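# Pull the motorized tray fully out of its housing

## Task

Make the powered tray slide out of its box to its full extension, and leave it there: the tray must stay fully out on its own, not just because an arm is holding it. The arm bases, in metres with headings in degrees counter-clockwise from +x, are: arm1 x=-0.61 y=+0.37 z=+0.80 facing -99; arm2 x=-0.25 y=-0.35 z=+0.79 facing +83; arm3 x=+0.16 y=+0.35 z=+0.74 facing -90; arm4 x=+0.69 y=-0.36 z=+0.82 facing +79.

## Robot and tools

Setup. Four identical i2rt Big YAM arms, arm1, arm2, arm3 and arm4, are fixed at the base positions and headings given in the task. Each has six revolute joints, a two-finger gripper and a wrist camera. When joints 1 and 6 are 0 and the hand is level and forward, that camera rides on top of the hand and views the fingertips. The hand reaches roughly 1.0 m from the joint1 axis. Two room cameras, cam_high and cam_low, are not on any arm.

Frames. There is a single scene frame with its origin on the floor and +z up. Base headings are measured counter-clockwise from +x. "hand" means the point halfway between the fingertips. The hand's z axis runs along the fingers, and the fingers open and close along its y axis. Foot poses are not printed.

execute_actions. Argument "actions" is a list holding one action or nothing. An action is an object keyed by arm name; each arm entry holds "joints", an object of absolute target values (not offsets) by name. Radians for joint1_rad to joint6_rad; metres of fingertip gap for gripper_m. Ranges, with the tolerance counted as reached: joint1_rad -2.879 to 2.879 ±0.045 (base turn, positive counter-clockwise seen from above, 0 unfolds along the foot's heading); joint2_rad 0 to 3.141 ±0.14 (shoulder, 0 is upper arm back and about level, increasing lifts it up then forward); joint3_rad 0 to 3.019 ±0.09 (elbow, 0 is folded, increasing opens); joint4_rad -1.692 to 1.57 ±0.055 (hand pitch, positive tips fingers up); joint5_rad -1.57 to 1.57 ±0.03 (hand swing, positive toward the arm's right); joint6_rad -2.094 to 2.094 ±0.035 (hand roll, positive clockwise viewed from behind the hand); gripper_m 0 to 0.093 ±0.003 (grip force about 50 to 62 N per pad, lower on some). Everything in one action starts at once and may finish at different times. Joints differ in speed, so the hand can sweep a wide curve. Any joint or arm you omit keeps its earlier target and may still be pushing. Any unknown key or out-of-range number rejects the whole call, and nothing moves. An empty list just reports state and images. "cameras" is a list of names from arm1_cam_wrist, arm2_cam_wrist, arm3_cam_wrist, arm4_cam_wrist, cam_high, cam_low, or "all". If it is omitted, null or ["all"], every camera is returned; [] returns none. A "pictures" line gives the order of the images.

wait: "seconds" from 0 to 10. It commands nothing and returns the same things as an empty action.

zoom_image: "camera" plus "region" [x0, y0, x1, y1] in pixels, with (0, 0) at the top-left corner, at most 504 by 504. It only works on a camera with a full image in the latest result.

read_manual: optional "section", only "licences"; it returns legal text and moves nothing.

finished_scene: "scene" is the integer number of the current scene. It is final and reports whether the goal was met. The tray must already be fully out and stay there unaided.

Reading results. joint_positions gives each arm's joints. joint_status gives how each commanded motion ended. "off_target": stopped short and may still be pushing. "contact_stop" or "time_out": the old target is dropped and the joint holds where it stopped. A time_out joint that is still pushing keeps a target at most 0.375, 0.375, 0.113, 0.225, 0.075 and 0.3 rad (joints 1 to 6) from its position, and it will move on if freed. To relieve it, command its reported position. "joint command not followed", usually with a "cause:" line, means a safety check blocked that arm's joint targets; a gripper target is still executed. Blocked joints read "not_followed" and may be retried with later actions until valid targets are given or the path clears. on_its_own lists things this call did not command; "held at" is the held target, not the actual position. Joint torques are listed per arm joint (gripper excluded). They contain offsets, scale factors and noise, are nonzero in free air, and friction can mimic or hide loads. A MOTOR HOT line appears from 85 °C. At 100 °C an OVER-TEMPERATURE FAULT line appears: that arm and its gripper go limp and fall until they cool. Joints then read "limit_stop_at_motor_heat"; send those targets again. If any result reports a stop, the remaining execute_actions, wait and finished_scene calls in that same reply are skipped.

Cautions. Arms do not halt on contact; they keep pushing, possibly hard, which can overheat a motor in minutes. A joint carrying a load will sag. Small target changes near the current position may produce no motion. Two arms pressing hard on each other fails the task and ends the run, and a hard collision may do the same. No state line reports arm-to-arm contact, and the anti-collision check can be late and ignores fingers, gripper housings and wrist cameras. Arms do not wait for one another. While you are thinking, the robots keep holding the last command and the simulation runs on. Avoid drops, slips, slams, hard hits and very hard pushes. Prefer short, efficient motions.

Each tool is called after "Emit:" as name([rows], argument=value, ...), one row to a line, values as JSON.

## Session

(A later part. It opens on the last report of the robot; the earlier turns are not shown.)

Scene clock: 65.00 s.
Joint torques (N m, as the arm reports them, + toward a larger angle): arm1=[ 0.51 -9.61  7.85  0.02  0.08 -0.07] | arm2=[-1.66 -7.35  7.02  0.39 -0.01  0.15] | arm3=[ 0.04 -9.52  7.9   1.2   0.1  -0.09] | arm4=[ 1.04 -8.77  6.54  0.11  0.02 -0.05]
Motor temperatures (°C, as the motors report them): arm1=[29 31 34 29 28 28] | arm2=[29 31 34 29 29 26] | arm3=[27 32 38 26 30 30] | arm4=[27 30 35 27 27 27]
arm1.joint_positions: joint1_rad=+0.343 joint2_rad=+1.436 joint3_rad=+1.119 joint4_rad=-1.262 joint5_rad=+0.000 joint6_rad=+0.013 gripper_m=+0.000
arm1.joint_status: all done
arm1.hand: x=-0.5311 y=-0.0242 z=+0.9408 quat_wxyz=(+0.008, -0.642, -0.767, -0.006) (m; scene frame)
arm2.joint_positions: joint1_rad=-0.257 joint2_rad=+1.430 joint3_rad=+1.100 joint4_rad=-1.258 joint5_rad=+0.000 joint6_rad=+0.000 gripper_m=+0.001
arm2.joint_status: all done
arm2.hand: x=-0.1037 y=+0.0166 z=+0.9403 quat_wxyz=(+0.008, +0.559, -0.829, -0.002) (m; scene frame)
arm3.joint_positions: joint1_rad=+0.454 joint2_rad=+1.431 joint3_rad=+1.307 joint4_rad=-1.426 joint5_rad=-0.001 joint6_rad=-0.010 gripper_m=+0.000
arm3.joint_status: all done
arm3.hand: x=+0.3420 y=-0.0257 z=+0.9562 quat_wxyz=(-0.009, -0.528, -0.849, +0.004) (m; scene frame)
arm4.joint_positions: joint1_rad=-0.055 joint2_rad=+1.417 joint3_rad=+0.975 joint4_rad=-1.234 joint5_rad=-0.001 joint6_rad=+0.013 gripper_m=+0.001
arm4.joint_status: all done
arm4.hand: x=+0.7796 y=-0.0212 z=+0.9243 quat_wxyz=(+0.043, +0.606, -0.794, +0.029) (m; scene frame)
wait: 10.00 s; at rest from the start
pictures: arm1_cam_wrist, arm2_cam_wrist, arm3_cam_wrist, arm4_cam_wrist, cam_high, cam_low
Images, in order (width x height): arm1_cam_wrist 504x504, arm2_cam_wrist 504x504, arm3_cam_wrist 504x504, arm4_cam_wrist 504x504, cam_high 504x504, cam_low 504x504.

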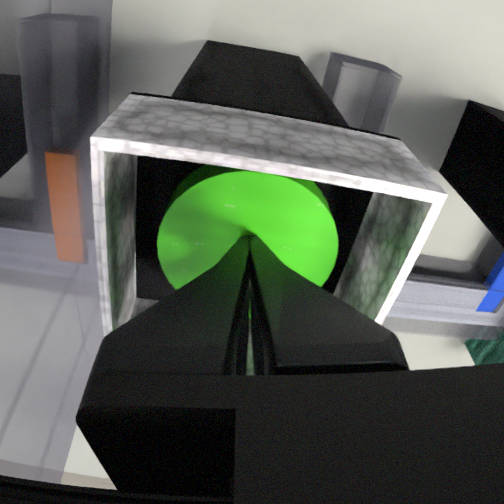

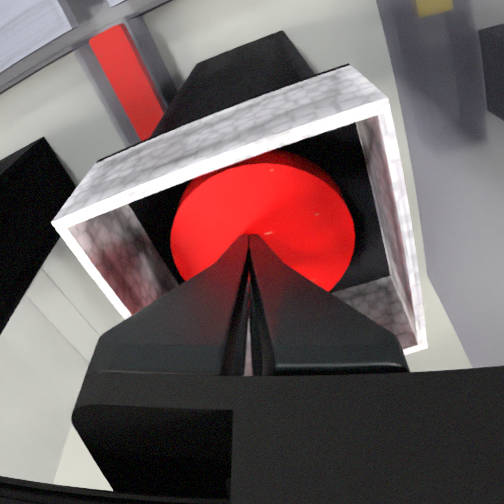

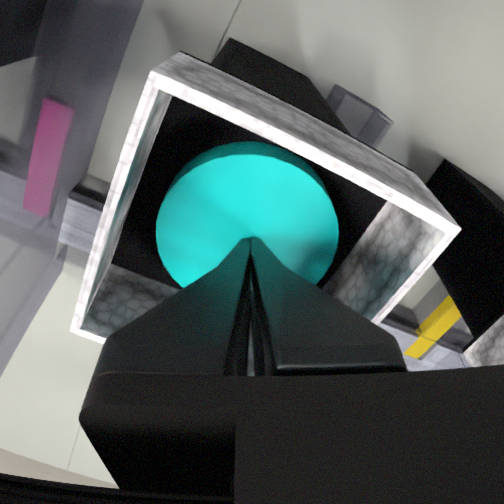

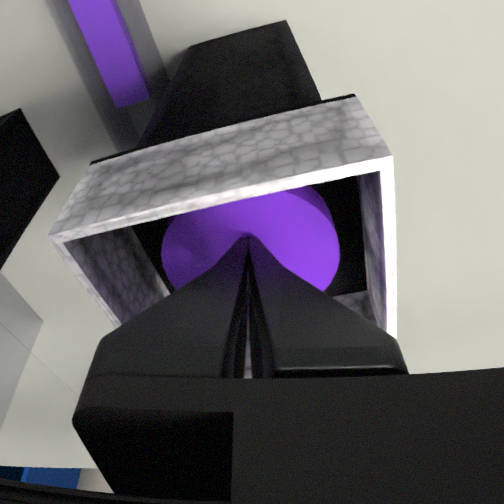

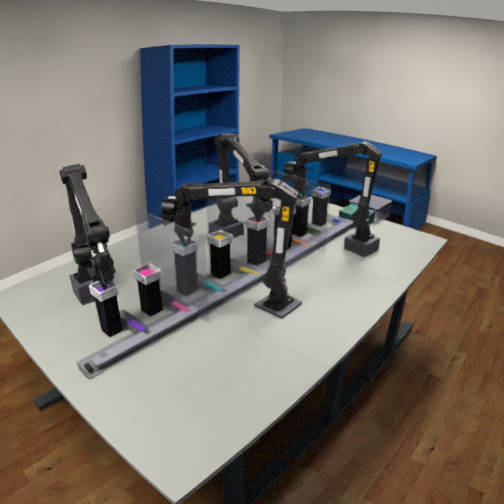

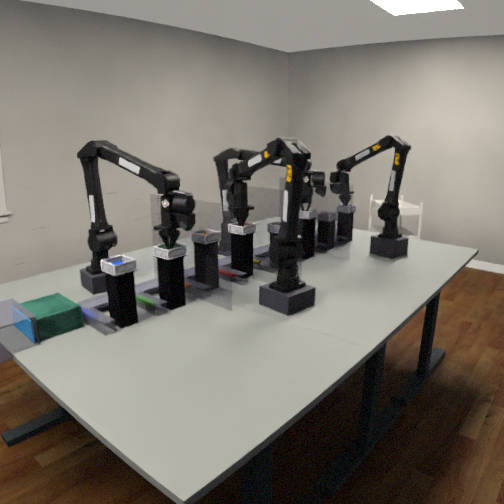

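Waiting for full retraction, then switching.

Emit:
wait(seconds=10)

Emit:
wait(seconds=10)

Emit:
wait(seconds=10)

Emit:
execute_actions([
  {"arm1":{"joints":{"joint2_rad":1.27}},"arm2":{"joints":{"joint2_rad":1.26}},"arm3":{"joints":{"joint2_rad":1.18}},"arm4":{"joints":{"joint2_rad":1.23}}},
], cameras=[])

Emit:
execute_actions([
  {"arm1":{"joints":{"joint1_rad":-0.19,"joint4_rad":-1.2}},"arm2":{"joints":{"joint1_rad":0.307,"joint4_rad":-1.35}},"arm3":{"joints":{"joint1_rad":-0.092,"joint3_rad":1.2,"joint4_rad":-1.44}},"arm4":{"joints":{"joint1_rad":0.567,"joint4_rad":-1.21}}},
])

Scene clock: 85.63 s.
Joint torques (N m, as the arm reports them, + toward a larger angle): arm1=[ 1.23 -9.37  7.8   0.32  0.07 -0.08] | arm2=[-1.66 -7.44  7.01  0.38 -0.02  0.15] | arm3=[ 0.03 -9.8   7.99  1.23  0.09 -0.05] | arm4=[ 1.21 -8.6   6.48  0.12  0.03 -0.06]
Motor temperatures (°C, as the motors report them): arm1=[29 31 34 29 28 28] | arm2=[29 31 34 29 29 26] | arm3=[27 32 38 27 30 30] | arm4=[27 30 35 27 27 27]
arm1.joint_positions: joint1_rad=+0.343 joint2_rad=+1.436 joint3_rad=+1.119 joint4_rad=-1.262 joint5_rad=+0.000 joint6_rad=+0.013 gripper_m=+0.000
arm1.joint_status: all done
arm1.hand: x=-0.5311 y=-0.0242 z=+0.9408 quat_wxyz=(+0.008, -0.642, -0.767, -0.006) (m; scene frame)
arm2.joint_positions: joint1_rad=-0.257 joint2_rad=+1.430 joint3_rad=+1.100 joint4_rad=-1.258 joint5_rad=+0.000 joint6_rad=+0.000 gripper_m=+0.001
arm2.joint_status: all done
arm2.hand: x=-0.1037 y=+0.0166 z=+0.9403 quat_wxyz=(+0.008, +0.559, -0.829, -0.002) (m; scene frame)
arm3.joint_positions: joint1_rad=+0.454 joint2_rad=+1.431 joint3_rad=+1.307 joint4_rad=-1.426 joint5_rad=-0.001 joint6_rad=-0.010 gripper_m=+0.000
arm3.joint_status: all done
arm3.hand: x=+0.3420 y=-0.0257 z=+0.9562 quat_wxyz=(-0.009, -0.528, -0.849, +0.004) (m; scene frame)
arm4.joint_positions: joint1_rad=-0.055 joint2_rad=+1.417 joint3_rad=+0.975 joint4_rad=-1.234 joint5_rad=-0.001 joint6_rad=+0.013 gripper_m=+0.001
arm4.joint_status: all done
arm4.hand: x=+0.7796 y=-0.0212 z=+0.9243 quat_wxyz=(+0.043, +0.606, -0.794, +0.029) (m; scene frame)
wait: 10.00 s; at rest from the start
pictures: arm1_cam_wrist, arm2_cam_wrist, arm3_cam_wrist, arm4_cam_wrist, cam_high, cam_low
Images, in order (width x height): arm1_cam_wrist 504x504, arm2_cam_wrist 504x504, arm3_cam_wrist 504x504, arm4_cam_wrist 504x504, cam_high 504x504, cam_low 504x504.

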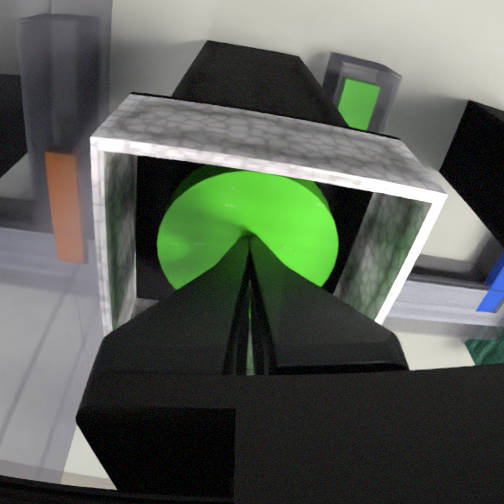

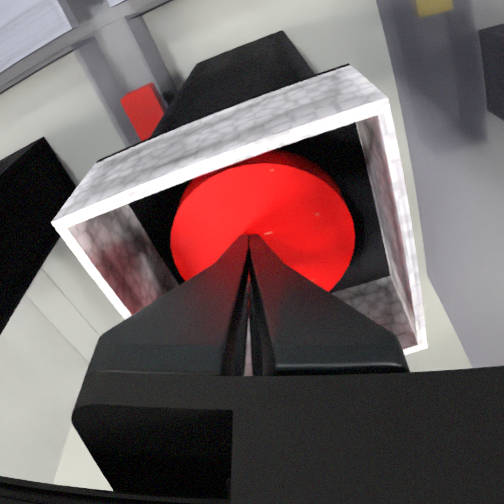

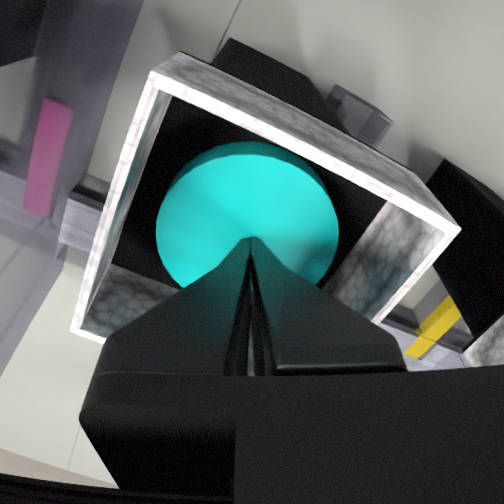

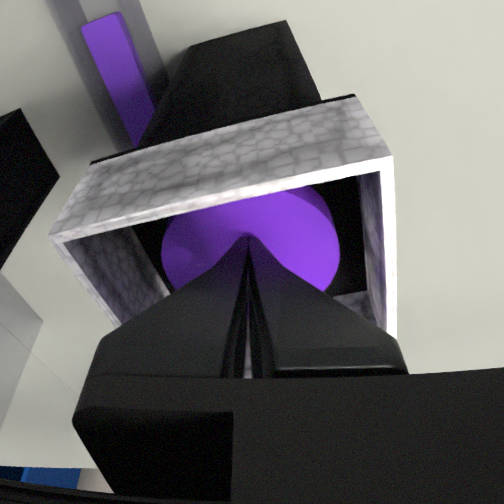

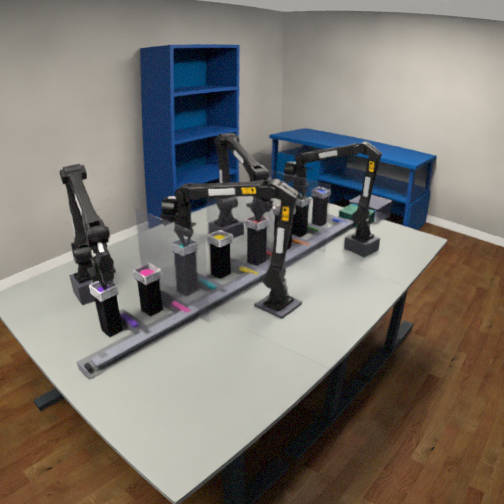

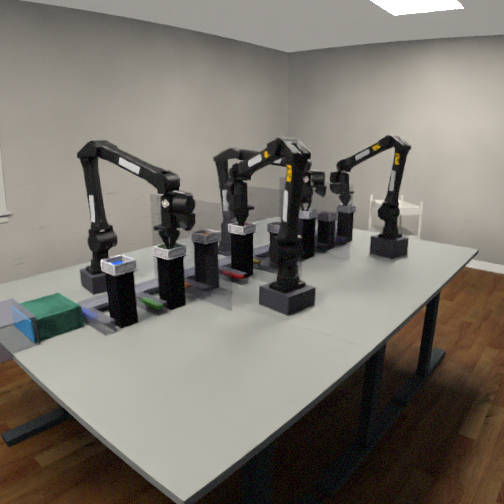

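Scene clock: 95.63 s.
Joint torques (N m, as the arm reports them, + toward a larger angle): arm1=[ 0.92 -9.56  7.86 -0.16  0.04 -0.05] | arm2=[-1.62 -7.38  7.01  0.38 -0.02  0.14] | arm3=[ 0.24 -9.36  7.95  1.21  0.1  -0.06] | arm4=[ 1.02 -8.48  6.49  0.1   0.02 -0.06]
Motor temperatures (°C, as the motors report them): arm1=[29 31 34 29 28 28] | arm2=[29 31 34 29 29 26] | arm3=[27 32 38 27 30 30] | arm4=[27 30 35 27 27 27]
arm1.joint_positions: joint1_rad=+0.343 joint2_rad=+1.436 joint3_rad=+1.119 joint4_rad=-1.262 joint5_rad=+0.000 joint6_rad=+0.013 gripper_m=+0.000
arm1.joint_status: all done
arm1.hand: x=-0.5311 y=-0.0242 z=+0.9408 quat_wxyz=(+0.008, -0.642, -0.767, -0.006) (m; scene frame)
arm2.joint_positions: joint1_rad=-0.257 joint2_rad=+1.430 joint3_rad=+1.100 joint4_rad=-1.258 joint5_rad=+0.000 joint6_rad=+0.000 gripper_m=+0.001
arm2.joint_status: all done
arm2.hand: x=-0.1037 y=+0.0166 z=+0.9403 quat_wxyz=(+0.008, +0.559, -0.829, -0.002) (m; scene frame)
arm3.joint_positions: joint1_rad=+0.454 joint2_rad=+1.431 joint3_rad=+1.307 joint4_rad=-1.426 joint5_rad=-0.001 joint6_rad=-0.010 gripper_m=+0.000
arm3.joint_status: all done
arm3.hand: x=+0.3420 y=-0.0257 z=+0.9562 quat_wxyz=(-0.009, -0.528, -0.849, +0.004) (m; scene frame)
arm4.joint_positions: joint1_rad=-0.055 joint2_rad=+1.417 joint3_rad=+0.975 joint4_rad=-1.234 joint5_rad=-0.001 joint6_rad=+0.013 gripper_m=+0.001
arm4.joint_status: all done
arm4.hand: x=+0.7796 y=-0.0212 z=+0.9243 quat_wxyz=(+0.043, +0.606, -0.794, +0.029) (m; scene frame)
wait: 10.00 s; at rest by 0.27 s
pictures: arm1_cam_wrist, arm2_cam_wrist, arm3_cam_wrist, arm4_cam_wrist, cam_high, cam_low
Images, in order (width x height): arm1_cam_wrist 504x504, arm2_cam_wrist 504x504, arm3_cam_wrist 504x504, arm4_cam_wrist 504x504, cam_high 504x504, cam_low 504x504.

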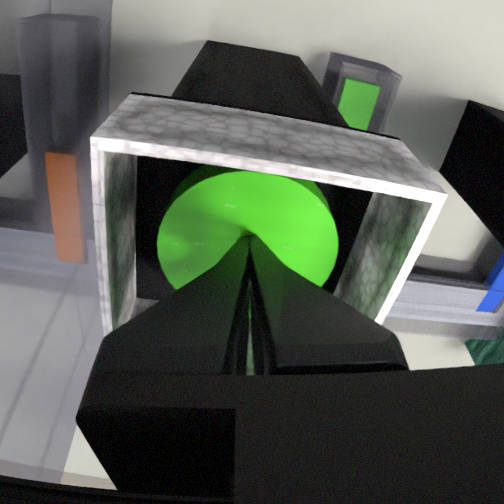

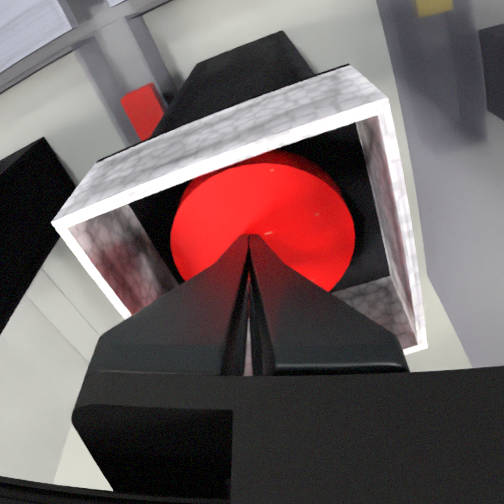

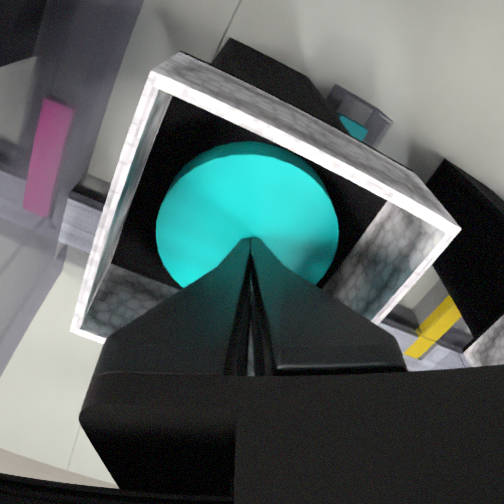

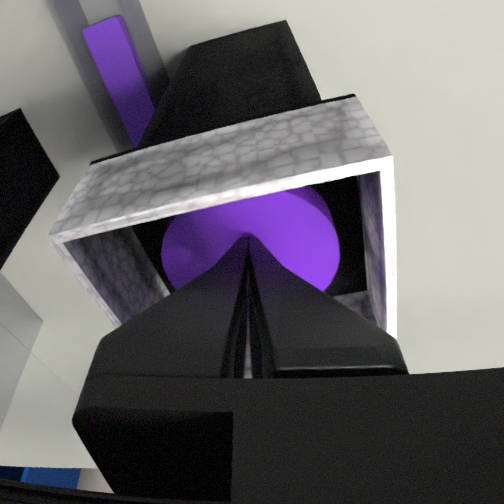

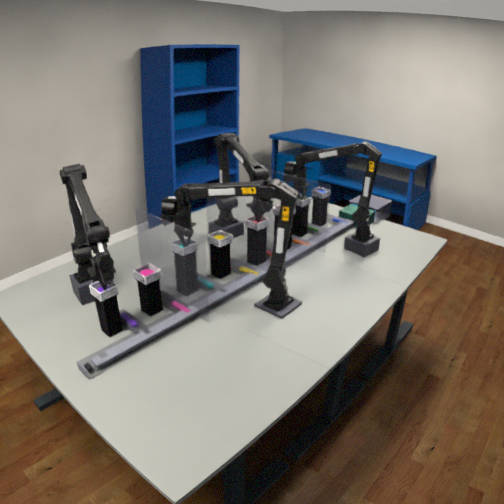

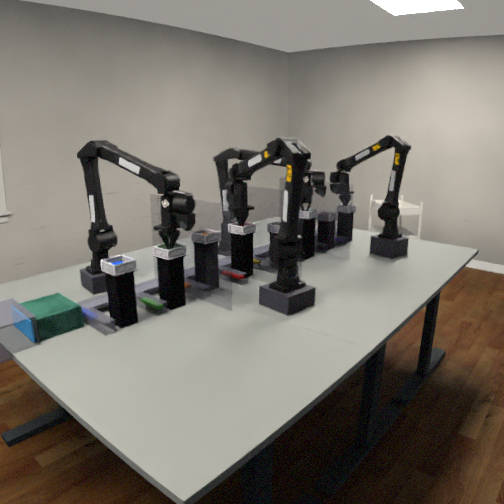

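Scene clock: 105.63 s.
Joint torques (N m, as the arm reports them, + toward a larger angle): arm1=[ 1.   -9.07  7.71 -0.07  0.01 -0.03] | arm2=[-1.66 -7.37  7.01  0.39 -0.02  0.14] | arm3=[ 0.41 -9.91  7.94  1.31  0.08 -0.04] | arm4=[ 1.14 -8.74  6.47  0.1   0.02 -0.05]
Motor temperatures (°C, as the motors report them): arm1=[29 31 34 29 28 28] | arm2=[29 31 34 29 29 26] | arm3=[27 32 38 27 30 30] | arm4=[27 30 35 27 27 27]
arm1.joint_positions: joint1_rad=+0.343 joint2_rad=+1.436 joint3_rad=+1.119 joint4_rad=-1.262 joint5_rad=+0.000 joint6_rad=+0.013 gripper_m=+0.000
arm1.joint_status: all done
arm1.hand: x=-0.5311 y=-0.0242 z=+0.9408 quat_wxyz=(+0.008, -0.642, -0.767, -0.006) (m; scene frame)
arm2.joint_positions: joint1_rad=-0.257 joint2_rad=+1.430 joint3_rad=+1.100 joint4_rad=-1.258 joint5_rad=+0.000 joint6_rad=+0.000 gripper_m=+0.001
arm2.joint_status: all done
arm2.hand: x=-0.1037 y=+0.0166 z=+0.9403 quat_wxyz=(+0.008, +0.559, -0.829, -0.002) (m; scene frame)
arm3.joint_positions: joint1_rad=+0.454 joint2_rad=+1.431 joint3_rad=+1.307 joint4_rad=-1.426 joint5_rad=-0.001 joint6_rad=-0.010 gripper_m=+0.000
arm3.joint_status: all done
arm3.hand: x=+0.3420 y=-0.0257 z=+0.9562 quat_wxyz=(-0.009, -0.528, -0.849, +0.004) (m; scene frame)
arm4.joint_positions: joint1_rad=-0.055 joint2_rad=+1.417 joint3_rad=+0.975 joint4_rad=-1.234 joint5_rad=-0.001 joint6_rad=+0.013 gripper_m=+0.001
arm4.joint_status: all done
arm4.hand: x=+0.7796 y=-0.0212 z=+0.9243 quat_wxyz=(+0.043, +0.606, -0.794, +0.029) (m; scene frame)
wait: 10.00 s; at rest by 0.27 s
pictures: arm1_cam_wrist, arm2_cam_wrist, arm3_cam_wrist, arm4_cam_wrist, cam_high, cam_low
Images, in order (width x height): arm1_cam_wrist 504x504, arm2_cam_wrist 504x504, arm3_cam_wrist 504x504, arm4_cam_wrist 504x504, cam_high 504x504, cam_low 504x504.

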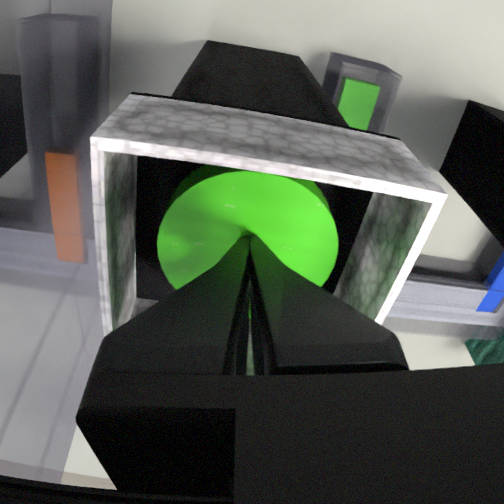

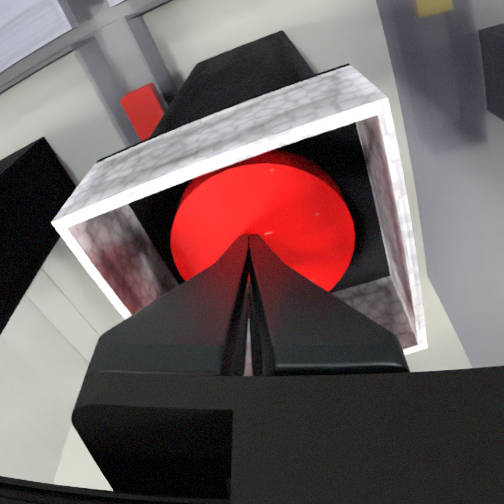

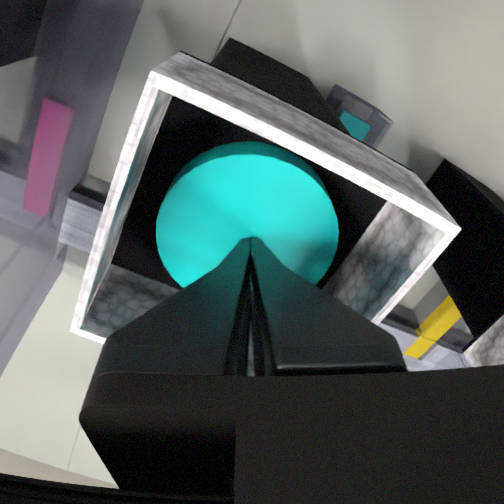

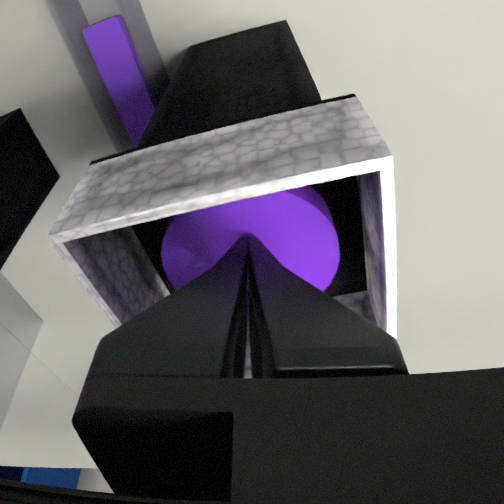

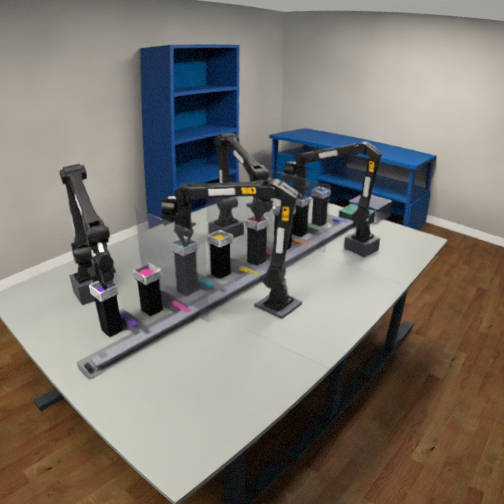

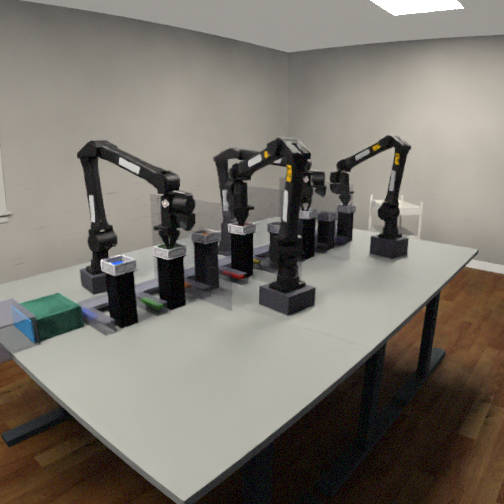

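Scene clock: 106.93 s.
Joint torques (N m, as the arm reports them, + toward a larger angle): arm1=[ 0.5  -9.12  9.06  0.13  0.07 -0.02] | arm2=[-1.69 -6.4   7.89  0.76 -0.02  0.14] | arm3=[ 0.22 -9.19  9.14  1.39  0.08 -0.05] | arm4=[ 1.   -7.97  7.67  0.56  0.02 -0.06]
Motor temperatures (°C, as the motors report them): arm1=[29 31 35 29 28 28] | arm2=[29 31 34 29 29 26] | arm3=[27 32 39 27 30 30] | arm4=[27 30 35 27 27 27]
arm1.joint_positions: joint1_rad=+0.343 joint2_rad=+1.260 joint3_rad=+1.115 joint4_rad=-1.262 joint5_rad=+0.000 joint6_rad=+0.013 gripper_m=+0.000
arm1.joint_status: all done
arm1.hand: x=-0.5329 y=-0.0149 z=+1.0049 quat_wxyz=(-0.059, -0.640, -0.765, +0.048) (m; scene frame)
arm2.joint_positions: joint1_rad=-0.257 joint2_rad=+1.248 joint3_rad=+1.097 joint4_rad=-1.258 joint5_rad=+0.000 joint6_rad=+0.000 gripper_m=+0.001
arm2.joint_status: all done
arm2.hand: x=-0.1068 y=+0.0069 z=+1.0058 quat_wxyz=(-0.066, +0.557, -0.826, -0.052) (m; scene frame)
arm3.joint_positions: joint1_rad=+0.454 joint2_rad=+1.174 joint3_rad=+1.298 joint4_rad=-1.419 joint5_rad=-0.001 joint6_rad=-0.010 gripper_m=+0.000
arm3.joint_status: all done
arm3.hand: x=+0.3261 y=+0.0068 z=+1.0509 quat_wxyz=(-0.116, -0.523, -0.841, +0.072) (m; scene frame)
arm4.joint_positions: joint1_rad=-0.055 joint2_rad=+1.217 joint3_rad=+0.970 joint4_rad=-1.234 joint5_rad=-0.001 joint6_rad=+0.013 gripper_m=+0.001
arm4.joint_status: all done
arm4.hand: x=+0.7791 y=-0.0248 z=+0.9882 quat_wxyz=(-0.034, +0.606, -0.794, -0.032) (m; scene frame)
pictures: none
No camera images: the call's "cameras" was empty. Leave "cameras" out to get every camera's image.

Scene clock: 108.17 s.
Joint torques (N m, as the arm reports them, + toward a larger angle): arm1=[ 2.32 -9.44  8.94  1.34  0.07 -0.08] | arm2=[-1.67 -6.62  7.68  0.36 -0.01  0.15] | arm3=[ 0.74 -9.3   8.94  0.32  0.09 -0.04] | arm4=[ 1.72 -8.23  7.67  1.34 -0.02 -0.05]
Motor temperatures (°C, as the motors report them): arm1=[29 31 35 29 28 28] | arm2=[29 31 34 29 29 26] | arm3=[27 32 39 27 30 30] | arm4=[27 30 35 27 27 27]
arm1.joint_positions: joint1_rad=-0.189 joint2_rad=+1.262 joint3_rad=+1.115 joint4_rad=-1.215 joint5_rad=+0.000 joint6_rad=+0.012 gripper_m=+0.000
arm1.joint_status: all done
arm1.hand: x=-0.7408 y=-0.0101 z=+1.0071 quat_wxyz=(-0.055, -0.816, -0.569, +0.083) (m; scene frame)
arm2.joint_positions: joint1_rad=+0.310 joint2_rad=+1.249 joint3_rad=+1.097 joint4_rad=-1.343 joint5_rad=+0.000 joint6_rad=+0.000 gripper_m=+0.001
arm2.joint_status: all done
arm2.hand: x=-0.3162 y=+0.0082 z=+1.0050 quat_wxyz=(-0.025, +0.768, -0.639, -0.036) (m; scene frame)
arm3.joint_positions: joint1_rad=-0.091 joint2_rad=+1.177 joint3_rad=+1.197 joint4_rad=-1.426 joint5_rad=-0.001 joint6_rad=-0.010 gripper_m=+0.000
arm3.joint_status: all done
arm3.hand: x=+0.1247 y=-0.0068 z=+1.0056 quat_wxyz=(-0.055, -0.734, -0.674, +0.060) (m; scene frame)
arm4.joint_positions: joint1_rad=+0.560 joint2_rad=+1.217 joint3_rad=+0.970 joint4_rad=-1.219 joint5_rad=+0.000 joint6_rad=+0.013 gripper_m=+0.001
arm4.joint_status: all done
arm4.hand: x=+0.5680 y=-0.0325 z=+0.9895 quat_wxyz=(-0.030, +0.818, -0.573, -0.047) (m; scene frame)
pictures: arm1_cam_wrist, arm2_cam_wrist, arm3_cam_wrist, arm4_cam_wrist, cam_high, cam_low
Images, in order (width x height): arm1_cam_wrist 504x504, arm2_cam_wrist 504x504, arm3_cam_wrist 504x504, arm4_cam_wrist 504x504, cam_high 504x504, cam_low 504x504.

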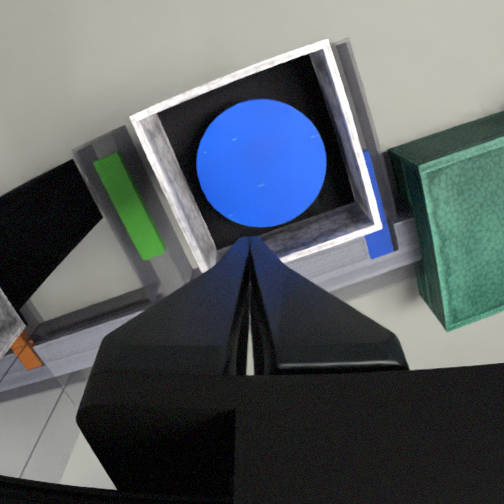

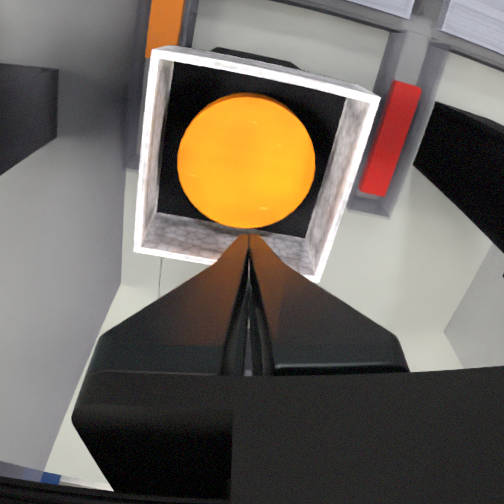

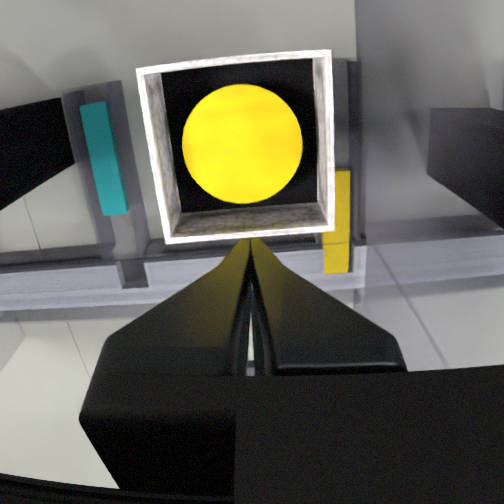

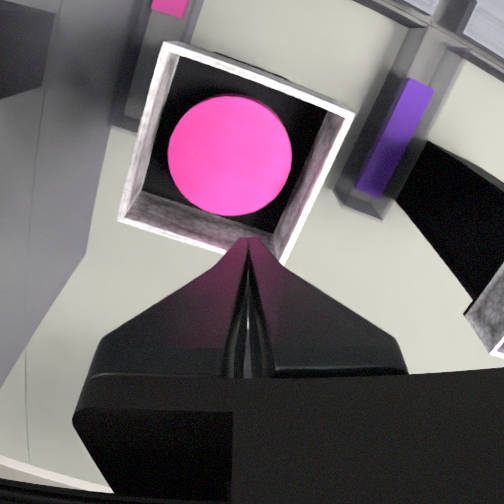

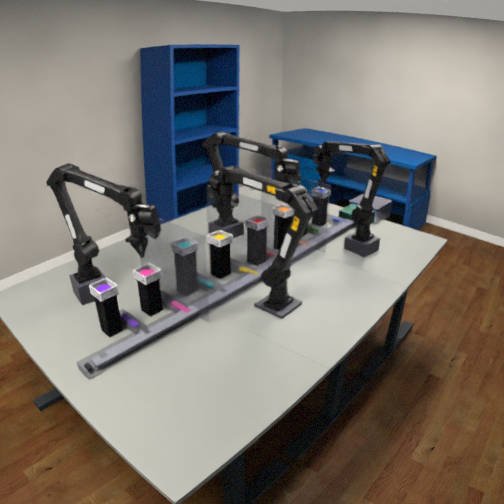

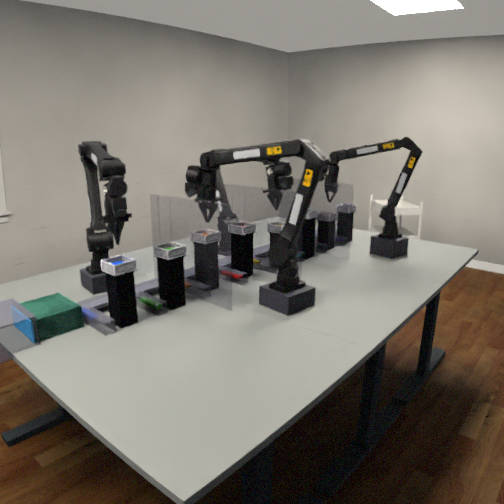

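Emit:
execute_actions([
  {"arm1":{"joints":{"joint2_rad":1.47}},"arm2":{"joints":{"joint2_rad":1.46}},"arm3":{"joints":{"joint2_rad":1.44}},"arm4":{"joints":{"joint2_rad":1.5,"joint1_rad":0.59,"joint4_rad":-1.15}}},
], cameras=[])

Emit:
wait(seconds=3)

Scene clock: 113.03 s.
Joint torques (N m, as the arm reports them, + toward a larger angle): arm1=[  2.02 -10.9    7.54   0.77   0.08  -0.03] | arm2=[-1.73 -7.69  6.47  0.36 -0.01  0.14] | arm3=[  0.49 -11.83   7.49   0.14   0.1   -0.08] | arm4=[ 2.32 -9.78  6.01  0.89 -0.01 -0.05]
Motor temperatures (°C, as the motors report them): arm1=[29 31 35 29 28 28] | arm2=[29 31 34 29 29 26] | arm3=[27 32 39 26 30 30] | arm4=[27 30 36 27 27 27]
arm1.joint_positions: joint1_rad=-0.189 joint2_rad=+1.452 joint3_rad=+1.125 joint4_rad=-1.211 joint5_rad=+0.001 joint6_rad=+0.012 gripper_m=+0.000
arm1.joint_status: all done
arm1.hand: x=-0.7457 y=-0.0222 z=+0.9377 quat_wxyz=(-0.004, -0.821, -0.571, +0.012) (m; scene frame)
arm2.joint_positions: joint1_rad=+0.310 joint2_rad=+1.437 joint3_rad=+1.106 joint4_rad=-1.351 joint5_rad=+0.000 joint6_rad=+0.000 gripper_m=+0.001
arm2.joint_status: all done
arm2.hand: x=-0.3185 y=+0.0186 z=+0.9432 quat_wxyz=(+0.034, +0.768, -0.639, +0.036) (m; scene frame)
arm3.joint_positions: joint1_rad=-0.091 joint2_rad=+1.419 joint3_rad=+1.210 joint4_rad=-1.433 joint5_rad=-0.001 joint6_rad=-0.010 gripper_m=+0.000
arm3.joint_status: all done
arm3.hand: x=+0.1222 y=-0.0326 z=+0.9245 quat_wxyz=(+0.025, -0.736, -0.676, -0.028) (m; scene frame)
arm4.joint_positions: joint1_rad=+0.578 joint2_rad=+1.473 joint3_rad=+0.979 joint4_rad=-1.158 joint5_rad=+0.000 joint6_rad=+0.013 gripper_m=+0.000
arm4.joint_status: all done
arm4.hand: x=+0.5549 y=-0.0174 z=+0.9062 quat_wxyz=(+0.022, +0.824, -0.566, +0.030) (m; scene frame)
pictures: none
No camera images: the call's "cameras" was empty. Leave "cameras" out to get every camera's image.

Scene clock: 116.03 s.
Joint torques (N m, as the arm reports them, + toward a larger angle): arm1=[  1.2  -10.78   7.72   1.13   0.     0.  ] | arm2=[-1.63 -7.85  6.46  0.34 -0.01  0.15] | arm3=[  0.47 -11.34   7.55   0.17   0.06  -0.06] | arm4=[ 2.14 -9.93  6.07  0.87 -0.02 -0.05]
Motor temperatures (°C, as the motors report them): arm1=[29 31 35 29 28 28] | arm2=[29 31 34 29 29 26] | arm3=[27 32 39 26 30 30] | arm4=[27 31 36 27 27 27]
arm1.joint_positions: joint1_rad=-0.189 joint2_rad=+1.452 joint3_rad=+1.125 joint4_rad=-1.211 joint5_rad=+0.001 joint6_rad=+0.012 gripper_m=+0.000
arm1.joint_status: all done
arm1.hand: x=-0.7457 y=-0.0222 z=+0.9377 quat_wxyz=(-0.004, -0.821, -0.571, +0.012) (m; scene frame)
arm2.joint_positions: joint1_rad=+0.310 joint2_rad=+1.437 joint3_rad=+1.106 joint4_rad=-1.351 joint5_rad=+0.000 joint6_rad=+0.000 gripper_m=+0.001
arm2.joint_status: all done
arm2.hand: x=-0.3185 y=+0.0186 z=+0.9432 quat_wxyz=(+0.034, +0.768, -0.639, +0.036) (m; scene frame)
arm3.joint_positions: joint1_rad=-0.091 joint2_rad=+1.419 joint3_rad=+1.210 joint4_rad=-1.433 joint5_rad=-0.001 joint6_rad=-0.010 gripper_m=+0.000
arm3.joint_status: all done
arm3.hand: x=+0.1222 y=-0.0326 z=+0.9245 quat_wxyz=(+0.025, -0.736, -0.676, -0.028) (m; scene frame)
arm4.joint_positions: joint1_rad=+0.578 joint2_rad=+1.473 joint3_rad=+0.979 joint4_rad=-1.158 joint5_rad=+0.000 joint6_rad=+0.013 gripper_m=+0.000
arm4.joint_status: all done
arm4.hand: x=+0.5549 y=-0.0174 z=+0.9062 quat_wxyz=(+0.022, +0.824, -0.566, +0.030) (m; scene frame)
wait: 3.00 s; at rest by 0.27 s
pictures: arm1_cam_wrist, arm2_cam_wrist, arm3_cam_wrist, arm4_cam_wrist, cam_high, cam_low
Images, in order (width x height): arm1_cam_wrist 504x504, arm2_cam_wrist 504x504, arm3_cam_wrist 504x504, arm4_cam_wrist 504x504, cam_high 504x504, cam_low 504x504.

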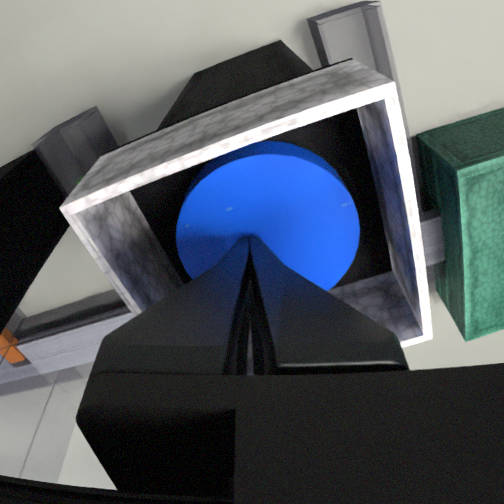

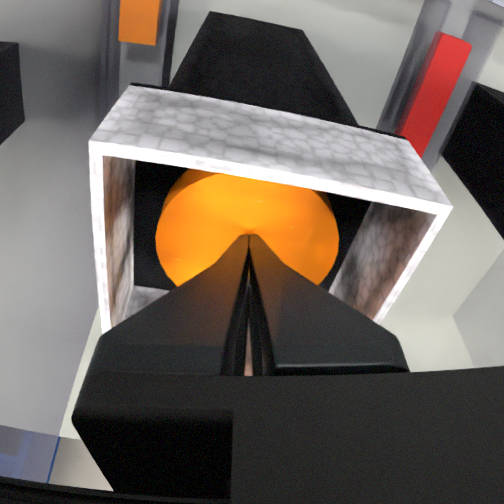

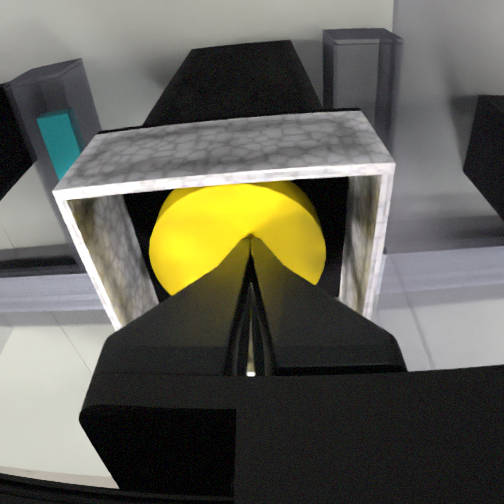

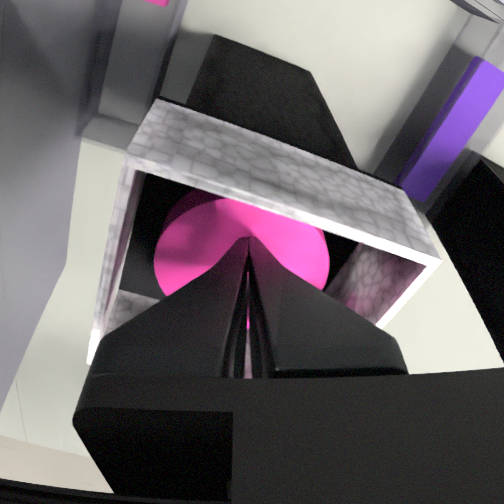

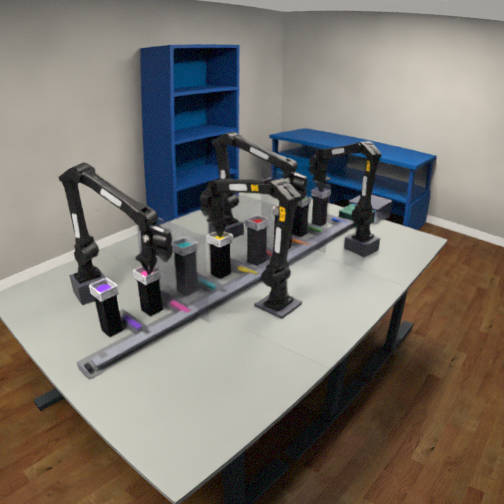

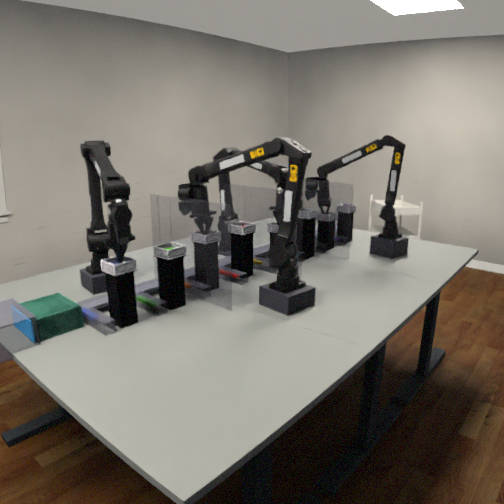

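Emit:
wait(seconds=10)

Emit:
zoom_image(camera="cam_high", region=[60, 170, 410, 390])

Scene clock: 128.77 s.
Joint torques (N m, as the arm reports them, + toward a larger angle): arm1=[  1.68 -10.95   7.46   0.84   0.04  -0.05] | arm2=[-1.7  -7.79  6.45  0.34 -0.01  0.15] | arm3=[  0.59 -11.54   7.39   0.08   0.09  -0.06] | arm4=[ 2.28 -9.89  6.02  0.86  0.   -0.05]
Motor temperatures (°C, as the motors report them): arm1=[29 31 35 29 28 28] | arm2=[29 31 34 29 29 26] | arm3=[27 32 39 26 30 30] | arm4=[27 31 35 27 27 27]
arm1.joint_positions: joint1_rad=-0.189 joint2_rad=+1.452 joint3_rad=+1.125 joint4_rad=-1.211 joint5_rad=+0.001 joint6_rad=+0.012 gripper_m=+0.000
arm1.joint_status: all done
arm1.hand: x=-0.7457 y=-0.0222 z=+0.9377 quat_wxyz=(-0.004, -0.821, -0.571, +0.012) (m; scene frame)
arm2.joint_positions: joint1_rad=+0.310 joint2_rad=+1.437 joint3_rad=+1.106 joint4_rad=-1.351 joint5_rad=+0.000 joint6_rad=+0.000 gripper_m=+0.001
arm2.joint_status: all done
arm2.hand: x=-0.3185 y=+0.0186 z=+0.9432 quat_wxyz=(+0.034, +0.768, -0.639, +0.036) (m; scene frame)
arm3.joint_positions: joint1_rad=-0.091 joint2_rad=+1.419 joint3_rad=+1.210 joint4_rad=-1.433 joint5_rad=-0.001 joint6_rad=-0.010 gripper_m=+0.000
arm3.joint_status: all done
arm3.hand: x=+0.1222 y=-0.0326 z=+0.9245 quat_wxyz=(+0.025, -0.736, -0.676, -0.028) (m; scene frame)
arm4.joint_positions: joint1_rad=+0.578 joint2_rad=+1.473 joint3_rad=+0.979 joint4_rad=-1.158 joint5_rad=+0.000 joint6_rad=+0.013 gripper_m=+0.000
arm4.joint_status: all done
arm4.hand: x=+0.5549 y=-0.0174 z=+0.9062 quat_wxyz=(+0.022, +0.824, -0.566, +0.030) (m; scene frame)
wait: 10.00 s; at rest from the start
pictures: arm1_cam_wrist, arm2_cam_wrist, arm3_cam_wrist, arm4_cam_wrist, cam_high, cam_low
Images, in order (width x height): arm1_cam_wrist 504x504, arm2_cam_wrist 504x504, arm3_cam_wrist 504x504, arm4_cam_wrist 504x504, cam_high 504x504, cam_low 504x504.

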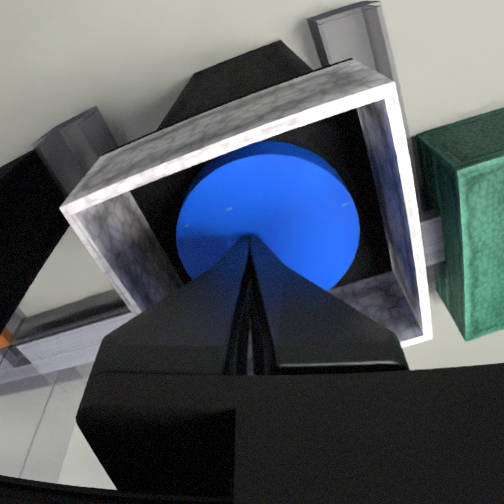

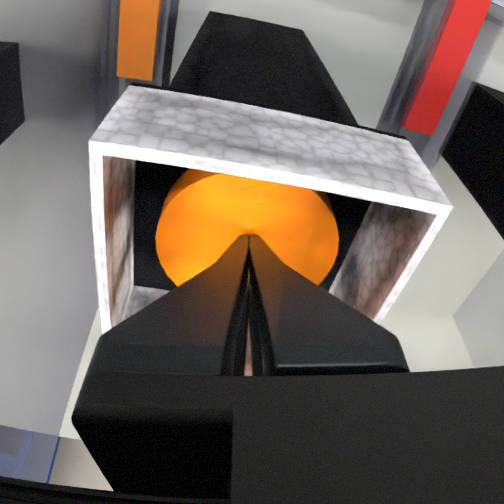

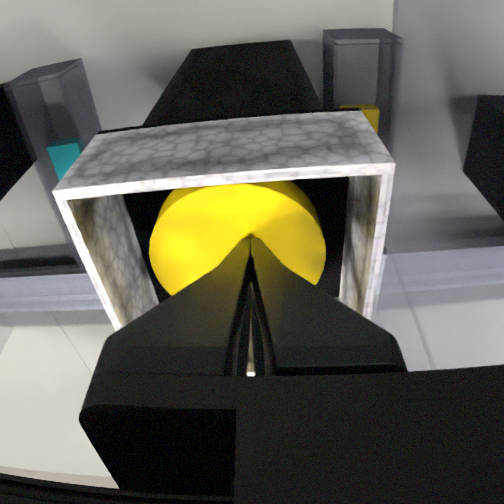

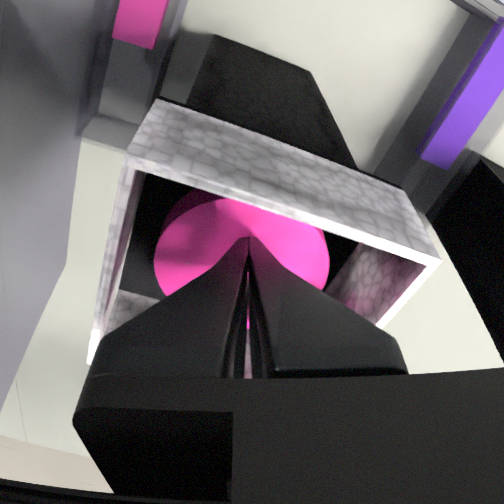

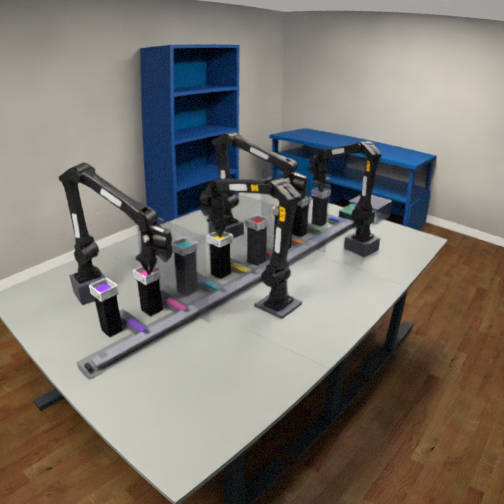

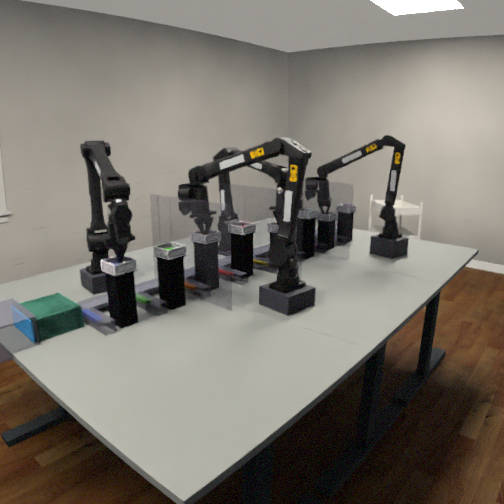

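Region (60, 170, 410, 390) of cam_high's 504x504 image, scaled by 1.440, with more detail than that image has; it fills the top 317 rows of this view, and the rest is white.

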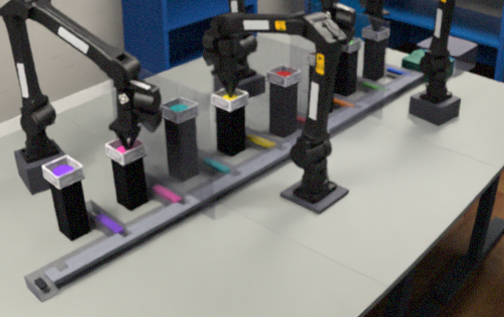

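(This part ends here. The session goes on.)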